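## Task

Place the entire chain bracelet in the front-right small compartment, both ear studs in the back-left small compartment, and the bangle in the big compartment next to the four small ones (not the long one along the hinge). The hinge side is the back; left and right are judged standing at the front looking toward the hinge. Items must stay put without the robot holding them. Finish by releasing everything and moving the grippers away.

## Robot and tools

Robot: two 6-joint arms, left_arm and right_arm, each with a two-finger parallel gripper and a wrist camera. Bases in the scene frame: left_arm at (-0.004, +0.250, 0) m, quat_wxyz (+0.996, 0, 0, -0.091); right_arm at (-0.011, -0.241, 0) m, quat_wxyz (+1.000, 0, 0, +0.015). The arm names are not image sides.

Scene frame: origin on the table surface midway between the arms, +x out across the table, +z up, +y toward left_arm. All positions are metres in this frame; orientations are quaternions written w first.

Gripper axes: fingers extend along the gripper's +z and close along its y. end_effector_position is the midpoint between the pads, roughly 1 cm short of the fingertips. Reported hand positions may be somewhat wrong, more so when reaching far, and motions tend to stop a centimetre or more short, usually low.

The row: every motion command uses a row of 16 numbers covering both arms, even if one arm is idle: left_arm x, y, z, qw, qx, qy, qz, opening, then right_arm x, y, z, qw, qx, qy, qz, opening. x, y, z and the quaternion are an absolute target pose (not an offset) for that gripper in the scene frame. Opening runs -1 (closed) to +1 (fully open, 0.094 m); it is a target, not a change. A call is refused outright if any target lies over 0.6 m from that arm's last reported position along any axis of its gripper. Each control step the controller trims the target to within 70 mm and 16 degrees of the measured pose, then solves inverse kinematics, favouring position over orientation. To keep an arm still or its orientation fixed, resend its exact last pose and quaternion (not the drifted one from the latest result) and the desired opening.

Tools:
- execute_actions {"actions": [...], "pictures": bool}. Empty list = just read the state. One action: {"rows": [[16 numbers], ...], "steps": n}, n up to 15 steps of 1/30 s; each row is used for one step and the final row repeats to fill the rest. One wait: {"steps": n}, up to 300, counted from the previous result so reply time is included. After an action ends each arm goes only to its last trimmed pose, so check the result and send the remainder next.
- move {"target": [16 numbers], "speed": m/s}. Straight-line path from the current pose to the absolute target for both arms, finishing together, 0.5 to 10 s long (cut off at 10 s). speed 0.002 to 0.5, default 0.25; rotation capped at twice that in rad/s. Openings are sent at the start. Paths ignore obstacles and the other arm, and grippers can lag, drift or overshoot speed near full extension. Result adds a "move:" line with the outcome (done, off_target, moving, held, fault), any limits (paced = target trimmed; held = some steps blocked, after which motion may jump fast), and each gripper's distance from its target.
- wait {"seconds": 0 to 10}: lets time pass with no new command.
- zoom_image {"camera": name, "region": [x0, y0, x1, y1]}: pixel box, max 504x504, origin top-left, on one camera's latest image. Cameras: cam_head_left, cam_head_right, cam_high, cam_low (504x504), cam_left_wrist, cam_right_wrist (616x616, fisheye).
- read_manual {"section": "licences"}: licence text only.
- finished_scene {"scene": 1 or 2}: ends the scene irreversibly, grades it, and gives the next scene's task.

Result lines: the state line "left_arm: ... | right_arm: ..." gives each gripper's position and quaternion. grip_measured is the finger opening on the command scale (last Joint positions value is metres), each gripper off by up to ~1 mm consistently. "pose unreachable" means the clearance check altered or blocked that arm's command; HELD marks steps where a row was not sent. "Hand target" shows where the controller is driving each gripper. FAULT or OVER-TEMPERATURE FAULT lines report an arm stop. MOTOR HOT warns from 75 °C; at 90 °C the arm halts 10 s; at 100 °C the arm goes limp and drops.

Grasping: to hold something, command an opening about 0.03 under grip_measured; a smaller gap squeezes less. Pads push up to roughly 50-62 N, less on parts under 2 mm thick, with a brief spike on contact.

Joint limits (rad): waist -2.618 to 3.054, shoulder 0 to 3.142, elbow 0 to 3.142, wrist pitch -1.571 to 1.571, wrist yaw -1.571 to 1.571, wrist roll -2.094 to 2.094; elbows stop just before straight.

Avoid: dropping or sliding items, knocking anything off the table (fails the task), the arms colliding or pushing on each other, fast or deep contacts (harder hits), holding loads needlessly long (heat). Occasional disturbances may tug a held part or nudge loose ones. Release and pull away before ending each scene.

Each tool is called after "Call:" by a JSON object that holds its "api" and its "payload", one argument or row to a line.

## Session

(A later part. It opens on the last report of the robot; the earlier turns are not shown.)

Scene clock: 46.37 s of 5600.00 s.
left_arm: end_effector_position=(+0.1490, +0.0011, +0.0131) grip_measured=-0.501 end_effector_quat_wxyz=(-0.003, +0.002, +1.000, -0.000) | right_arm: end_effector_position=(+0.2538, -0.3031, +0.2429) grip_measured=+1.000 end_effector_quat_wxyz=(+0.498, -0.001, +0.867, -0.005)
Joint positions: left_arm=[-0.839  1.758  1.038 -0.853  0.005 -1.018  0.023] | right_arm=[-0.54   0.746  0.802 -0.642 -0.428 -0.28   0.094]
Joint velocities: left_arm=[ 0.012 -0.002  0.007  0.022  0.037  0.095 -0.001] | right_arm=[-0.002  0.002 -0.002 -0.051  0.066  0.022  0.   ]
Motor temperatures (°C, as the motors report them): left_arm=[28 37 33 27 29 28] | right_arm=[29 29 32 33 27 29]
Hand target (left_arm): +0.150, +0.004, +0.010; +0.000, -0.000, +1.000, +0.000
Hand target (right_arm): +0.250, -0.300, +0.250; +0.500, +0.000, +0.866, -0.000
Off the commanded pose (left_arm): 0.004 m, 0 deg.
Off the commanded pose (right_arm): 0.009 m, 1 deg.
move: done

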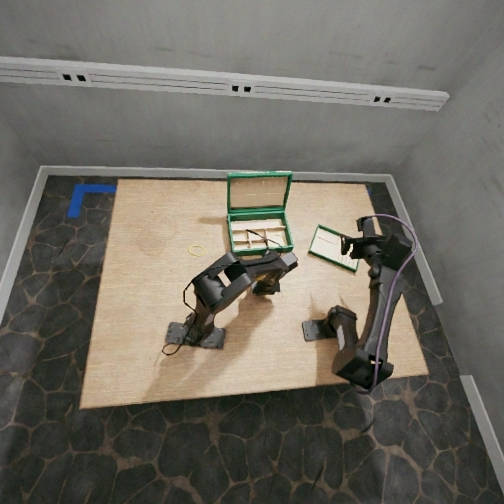

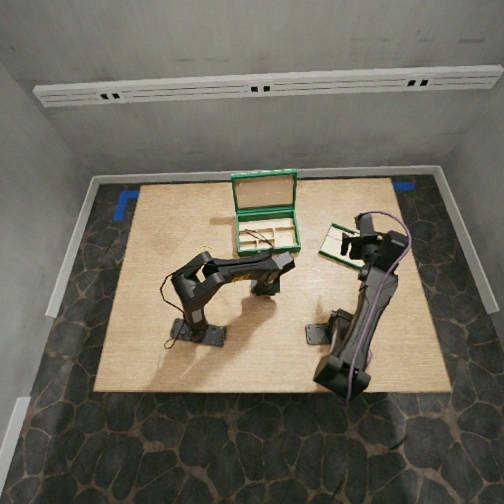

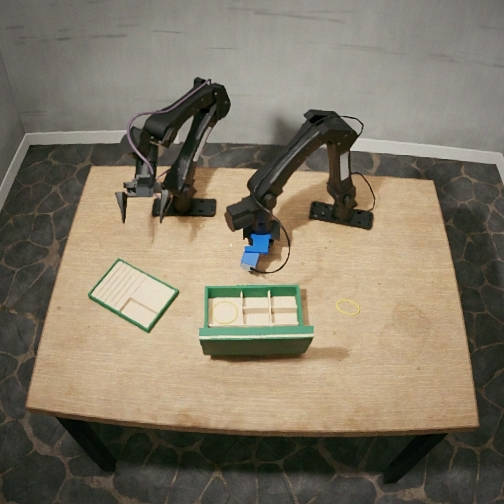

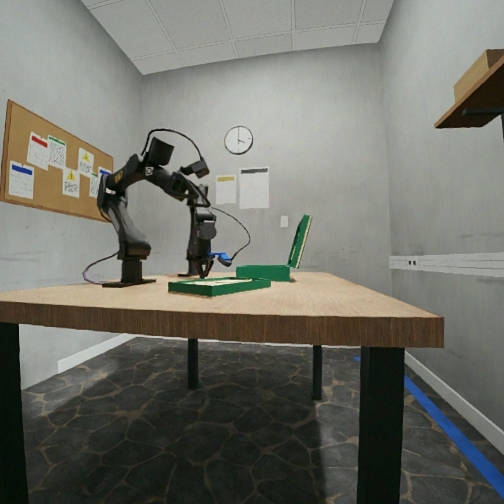

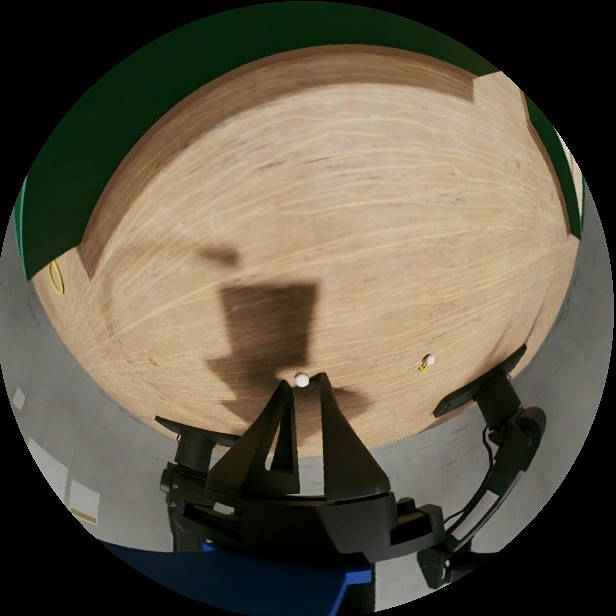

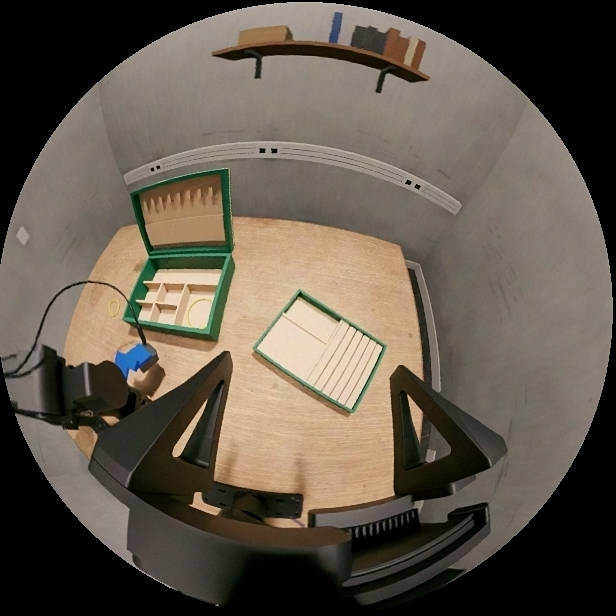

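Pearl is at the front edge of the tips; shift +x ~7 mm, then close.

Call:
{"api": "move", "payload": {
  "target": [0.162,0.004,0.01,0,0,1,0,-0.5,0.25,-0.3,0.25,0.5,0,0.866,0,1],
  "speed": 0.02
}}

Call:
{"api": "move", "payload": {
  "target": [0.162,0.004,0.01,0,0,1,0,-0.9,0.25,-0.3,0.25,0.5,0,0.866,0,1],
  "speed": 0.02
}}

Call:
{"api": "move", "payload": {
  "target": [0.25,0.04,0.12,0,0,1,0,-0.9,0.25,-0.3,0.25,0.5,0,0.866,0,1],
  "speed": 0.12
}}

Call:
{"api": "move", "payload": {
  "target": [0.39,0.07,0.08,0,0,1,0,-0.9,0.25,-0.3,0.25,0.5,0,0.866,0,1],
  "speed": 0.1
}}

Scene clock: 50.40 s of 5600.00 s.
left_arm: end_effector_position=(+0.1559, +0.0052, +0.0127) grip_measured=-0.501 end_effector_quat_wxyz=(-0.003, +0.000, +1.000, -0.001) | right_arm: end_effector_position=(+0.2538, -0.3031, +0.2429) grip_measured=+1.000 end_effector_quat_wxyz=(+0.498, -0.001, +0.867, -0.005)
Joint positions: left_arm=[-0.81   1.76   1.038 -0.851  0.007 -0.992  0.023] | right_arm=[-0.54   0.746  0.802 -0.642 -0.428 -0.28   0.094]
Joint velocities: left_arm=[-0.007 -0.012  0.017  0.022  0.037 -0.007 -0.001] | right_arm=[-0.017 -0.017 -0.017  0.022  0.007 -0.051  0.   ]
Motor temperatures (°C, as the motors report them): left_arm=[28 36 32 27 29 28] | right_arm=[29 29 32 33 27 29]
Hand target (left_arm): +0.162, +0.004, +0.010; +0.000, +0.000, +1.000, +0.000
Hand target (right_arm): +0.250, -0.300, +0.250; +0.500, +0.000, +0.866, -0.000
Off the commanded pose (left_arm): 0.007 m, 0 deg.
Off the commanded pose (right_arm): 0.009 m, 1 deg.
After step 90, 0.13 s passed at rest.
move: done

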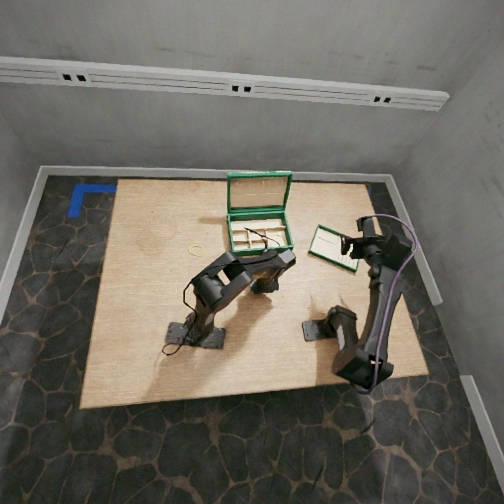

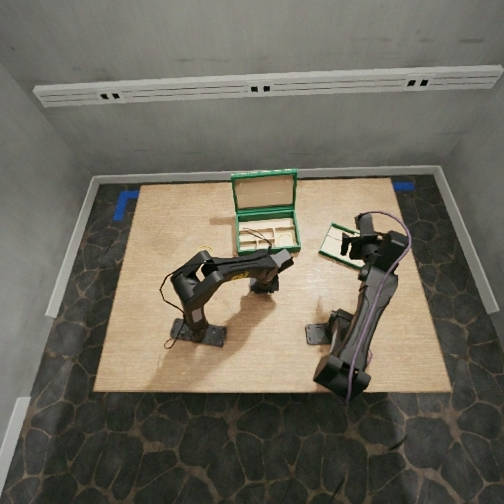

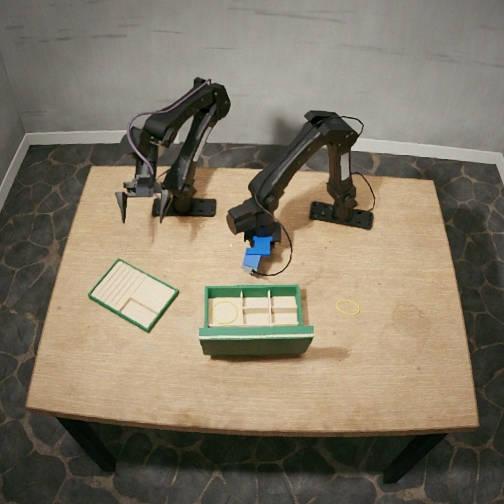

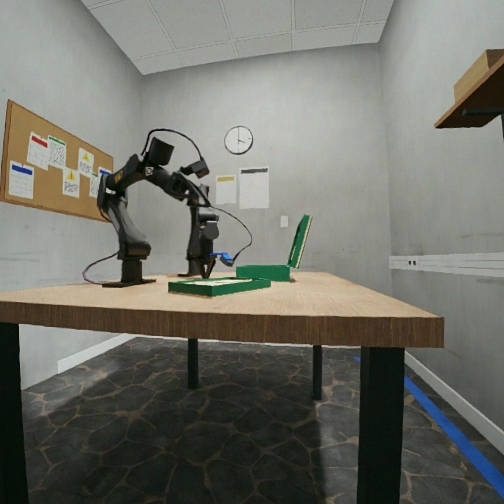

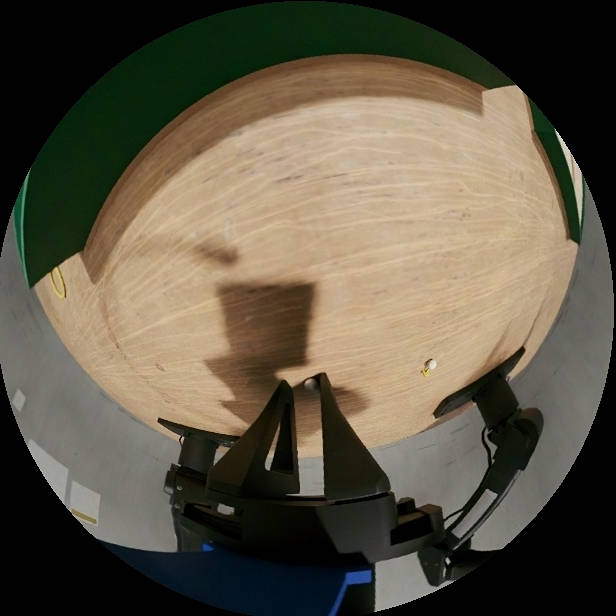

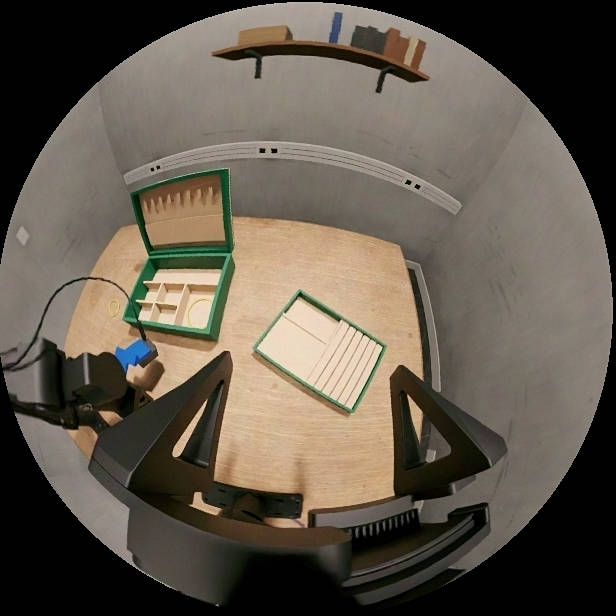

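Scene clock: 51.10 s of 5600.00 s.
left_arm: end_effector_position=(+0.1559, +0.0046, +0.0127) grip_measured=-0.889 end_effector_quat_wxyz=(-0.004, +0.001, +1.000, -0.002) | right_arm: end_effector_position=(+0.2538, -0.3031, +0.2429) grip_measured=+1.000 end_effector_quat_wxyz=(+0.498, -0.001, +0.867, -0.005)
Joint positions: left_arm=[-0.81   1.76   1.038 -0.849  0.009 -0.991  0.005] | right_arm=[-0.54   0.746  0.802 -0.642 -0.428 -0.28   0.094]
Joint velocities: left_arm=[ 0.007  0.002 -0.002 -0.037 -0.066 -0.022  0.001] | right_arm=[-0.012 -0.012  0.002 -0.022 -0.037 -0.007  0.   ]
Motor temperatures (°C, as the motors report them): left_arm=[28 36 32 27 29 28] | right_arm=[29 29 32 33 27 29]
Hand target (left_arm): +0.162, +0.004, +0.010; -0.000, -0.000, +1.000, +0.000
Hand target (right_arm): +0.250, -0.300, +0.250; +0.500, +0.000, +0.866, -0.000
Off the commanded pose (left_arm): 0.007 m, 0 deg.
Off the commanded pose (right_arm): 0.009 m, 1 deg.
move: done

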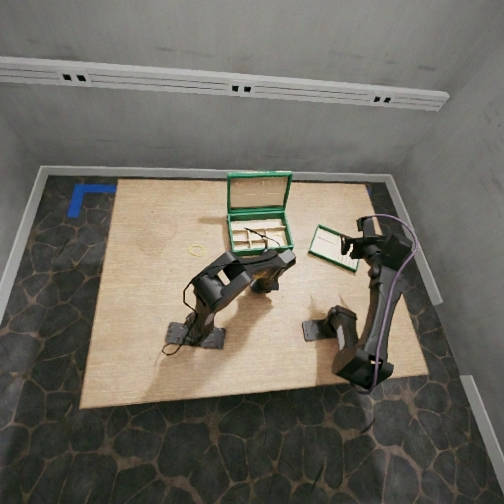

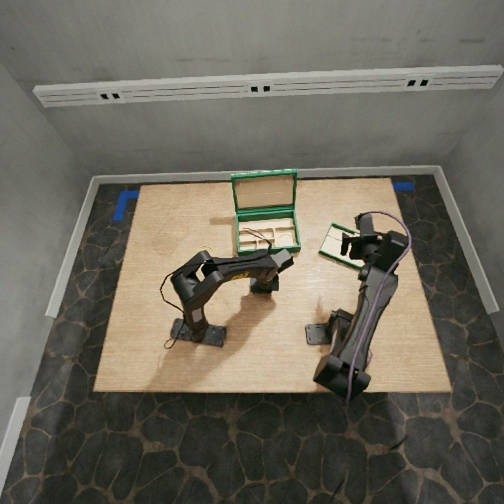

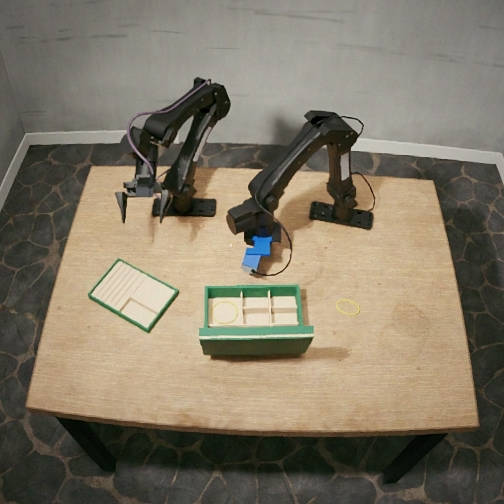

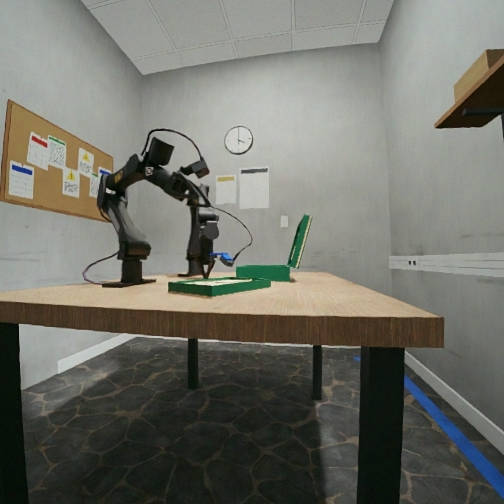

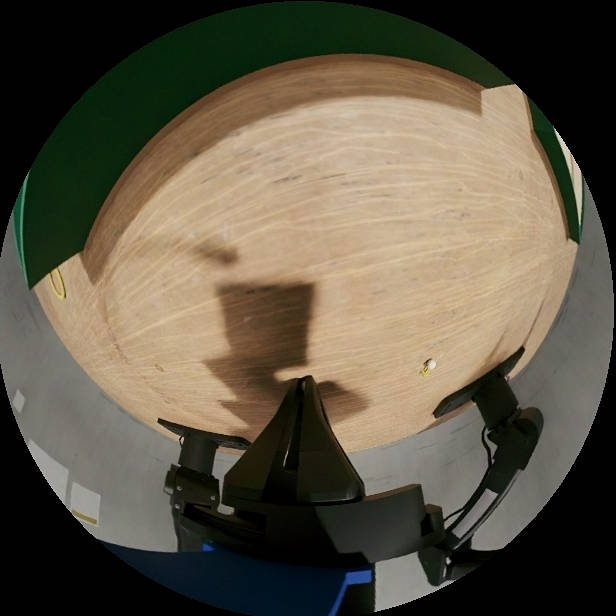

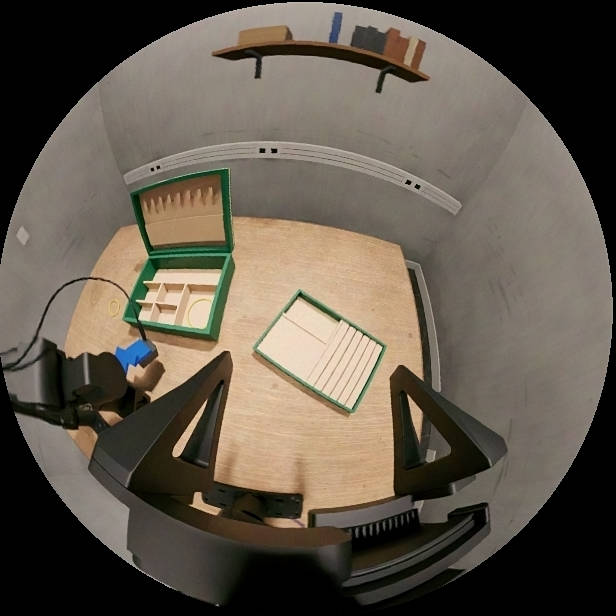

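Scene clock: 52.93 s of 5600.00 s.
left_arm: end_effector_position=(+0.2403, +0.0439, +0.1134) grip_measured=-0.889 end_effector_quat_wxyz=(-0.014, -0.002, +1.000, +0.004) | right_arm: end_effector_position=(+0.2538, -0.3031, +0.2429) grip_measured=+1.000 end_effector_quat_wxyz=(+0.498, -0.001, +0.867, -0.005)
Joint positions: left_arm=[-0.515  1.778  1.477 -1.295  0.012 -0.702  0.005] | right_arm=[-0.54   0.746  0.802 -0.642 -0.428 -0.28   0.094]
Joint velocities: left_arm=[-0.007  0.002 -0.012 -0.051 -0.037 -0.007  0.   ] | right_arm=[-0.002 -0.017 -0.002  0.037  0.022 -0.007  0.   ]
Motor temperatures (°C, as the motors report them): left_arm=[28 36 33 27 29 28] | right_arm=[29 29 32 33 27 29]
Hand target (left_arm): +0.249, +0.042, +0.120; -0.000, -0.000, +1.000, +0.001
Hand target (right_arm): +0.250, -0.300, +0.250; +0.500, +0.000, +0.866, -0.000
Off the commanded pose (left_arm): 0.012 m, 2 deg.
Off the commanded pose (right_arm): 0.009 m, 1 deg.
move: off_target (left_arm)

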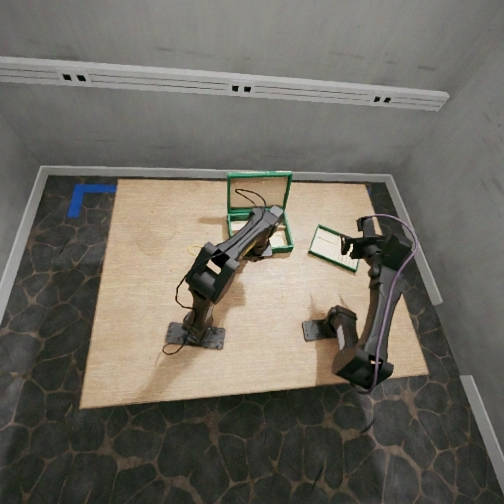

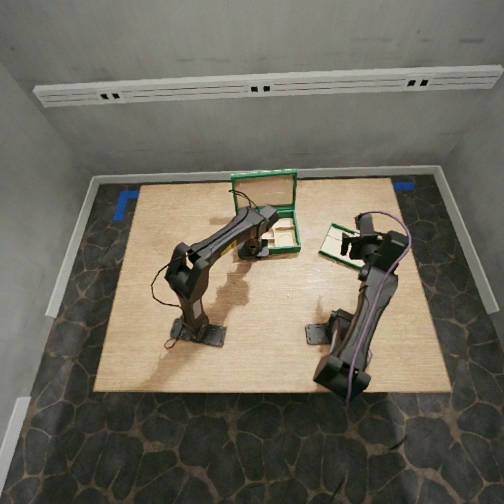

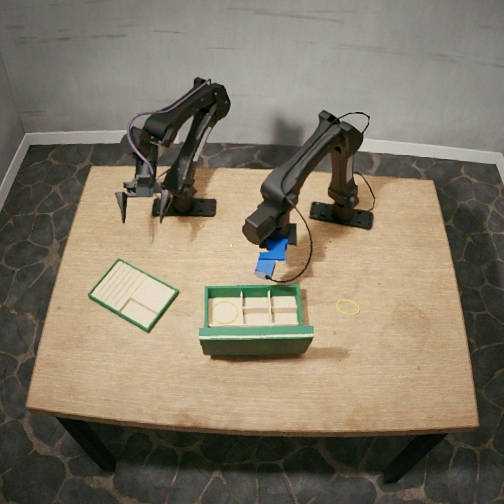

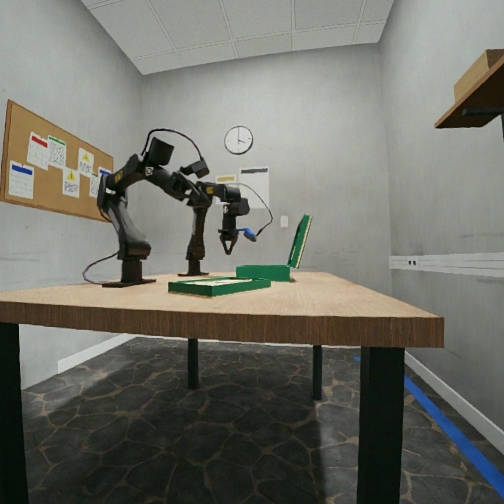

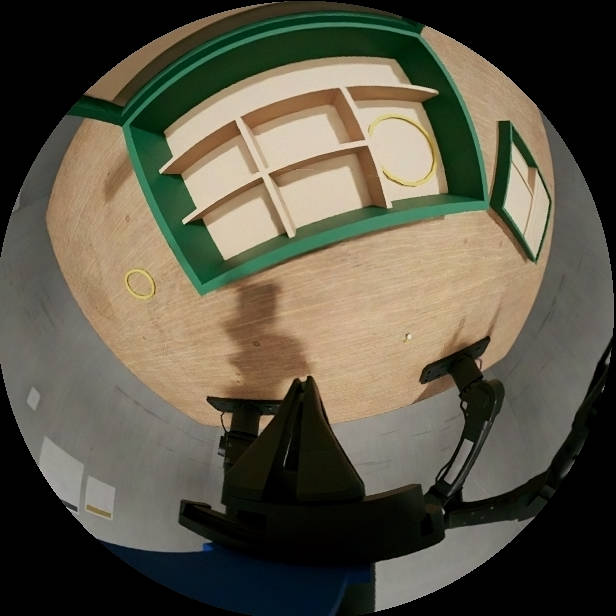

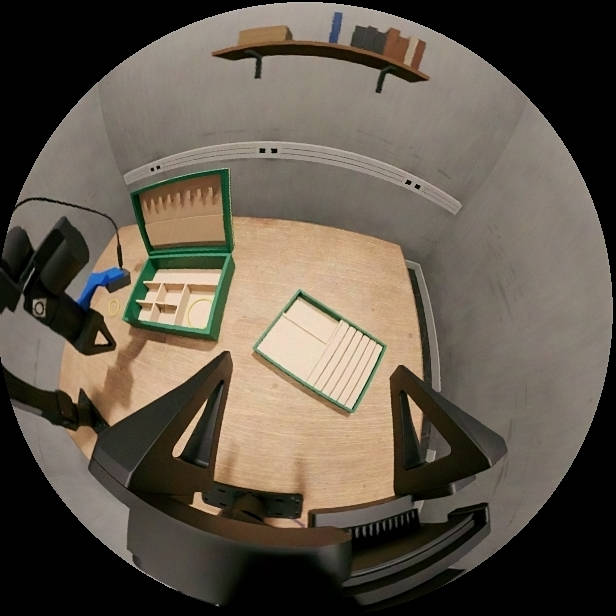

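Scene clock: 54.93 s of 5600.00 s.
left_arm: end_effector_position=(+0.3800, +0.0715, +0.0714) grip_measured=-0.889 end_effector_quat_wxyz=(-0.016, -0.003, +1.000, +0.002) | right_arm: end_effector_position=(+0.2538, -0.3031, +0.2429) grip_measured=+1.000 end_effector_quat_wxyz=(+0.498, -0.001, +0.867, -0.005)
Joint positions: left_arm=[-0.251  2.218  1.941 -1.325  0.01  -0.44   0.005] | right_arm=[-0.54   0.746  0.802 -0.642 -0.428 -0.28   0.094]
Joint velocities: left_arm=[-0.002 -0.002 -0.017  0.007  0.066 -0.022 -0.001] | right_arm=[-0.012 -0.002 -0.002 -0.051 -0.066  0.007  0.   ]
Motor temperatures (°C, as the motors report them): left_arm=[28 36 33 27 29 28] | right_arm=[29 29 32 33 27 29]
Hand target (left_arm): +0.389, +0.072, +0.080; -0.000, -0.000, +1.000, +0.001
Hand target (right_arm): +0.250, -0.300, +0.250; +0.500, +0.000, +0.866, -0.000
Off the commanded pose (left_arm): 0.013 m, 2 deg.
Off the commanded pose (right_arm): 0.009 m, 1 deg.
move: off_target (left_arm)

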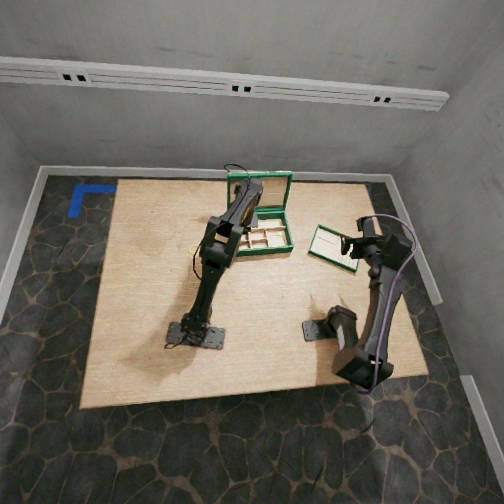

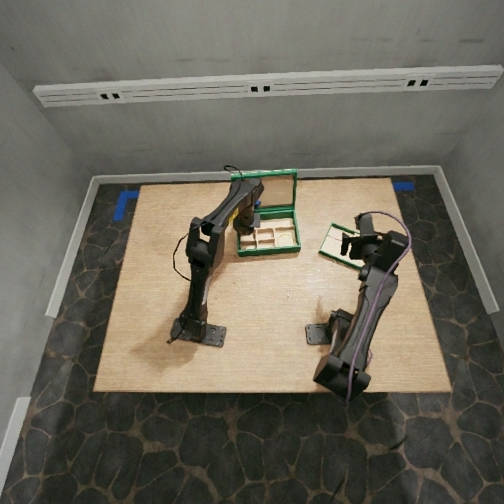

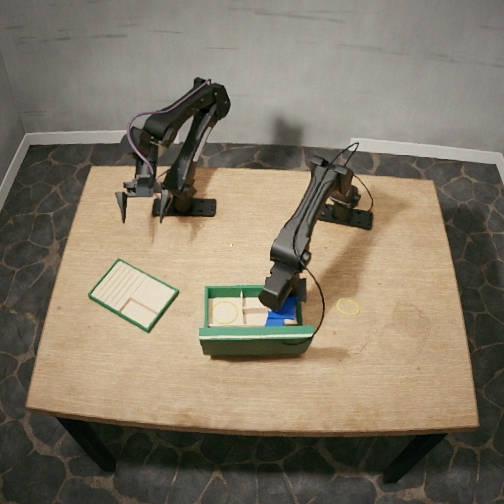

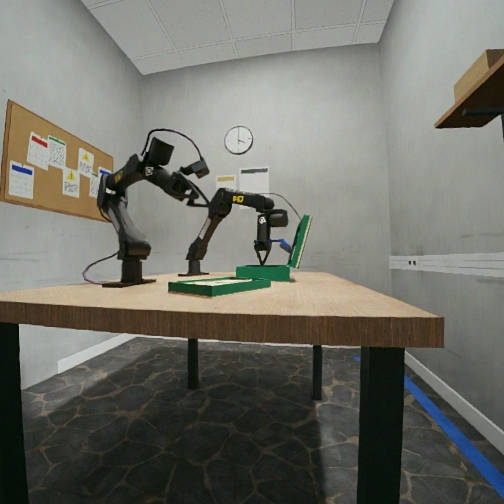

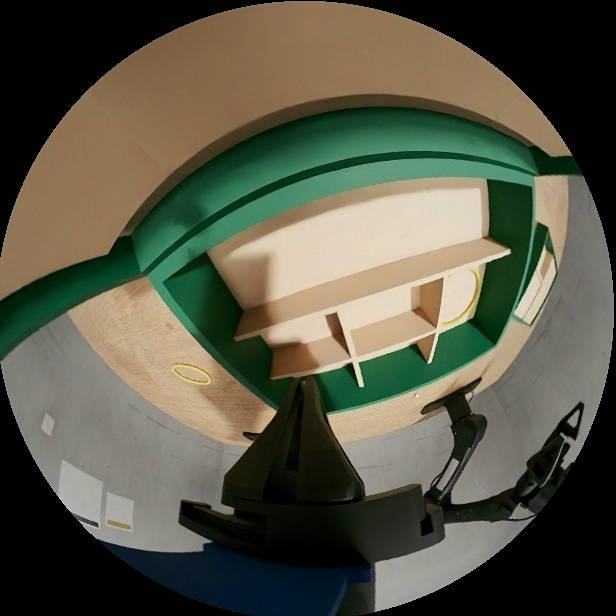

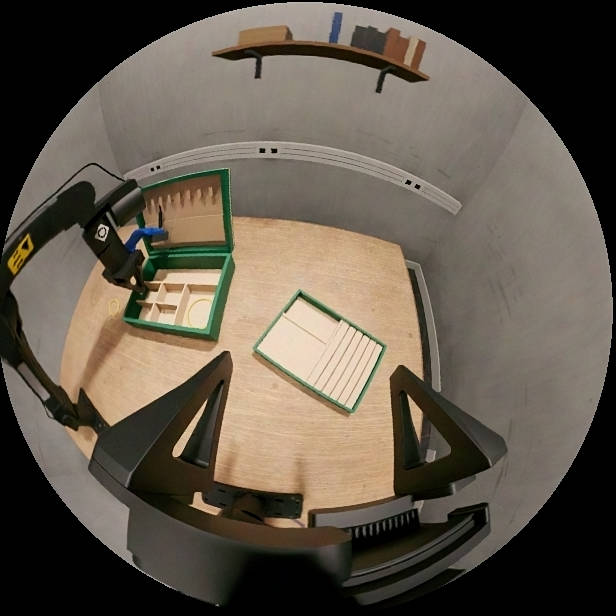

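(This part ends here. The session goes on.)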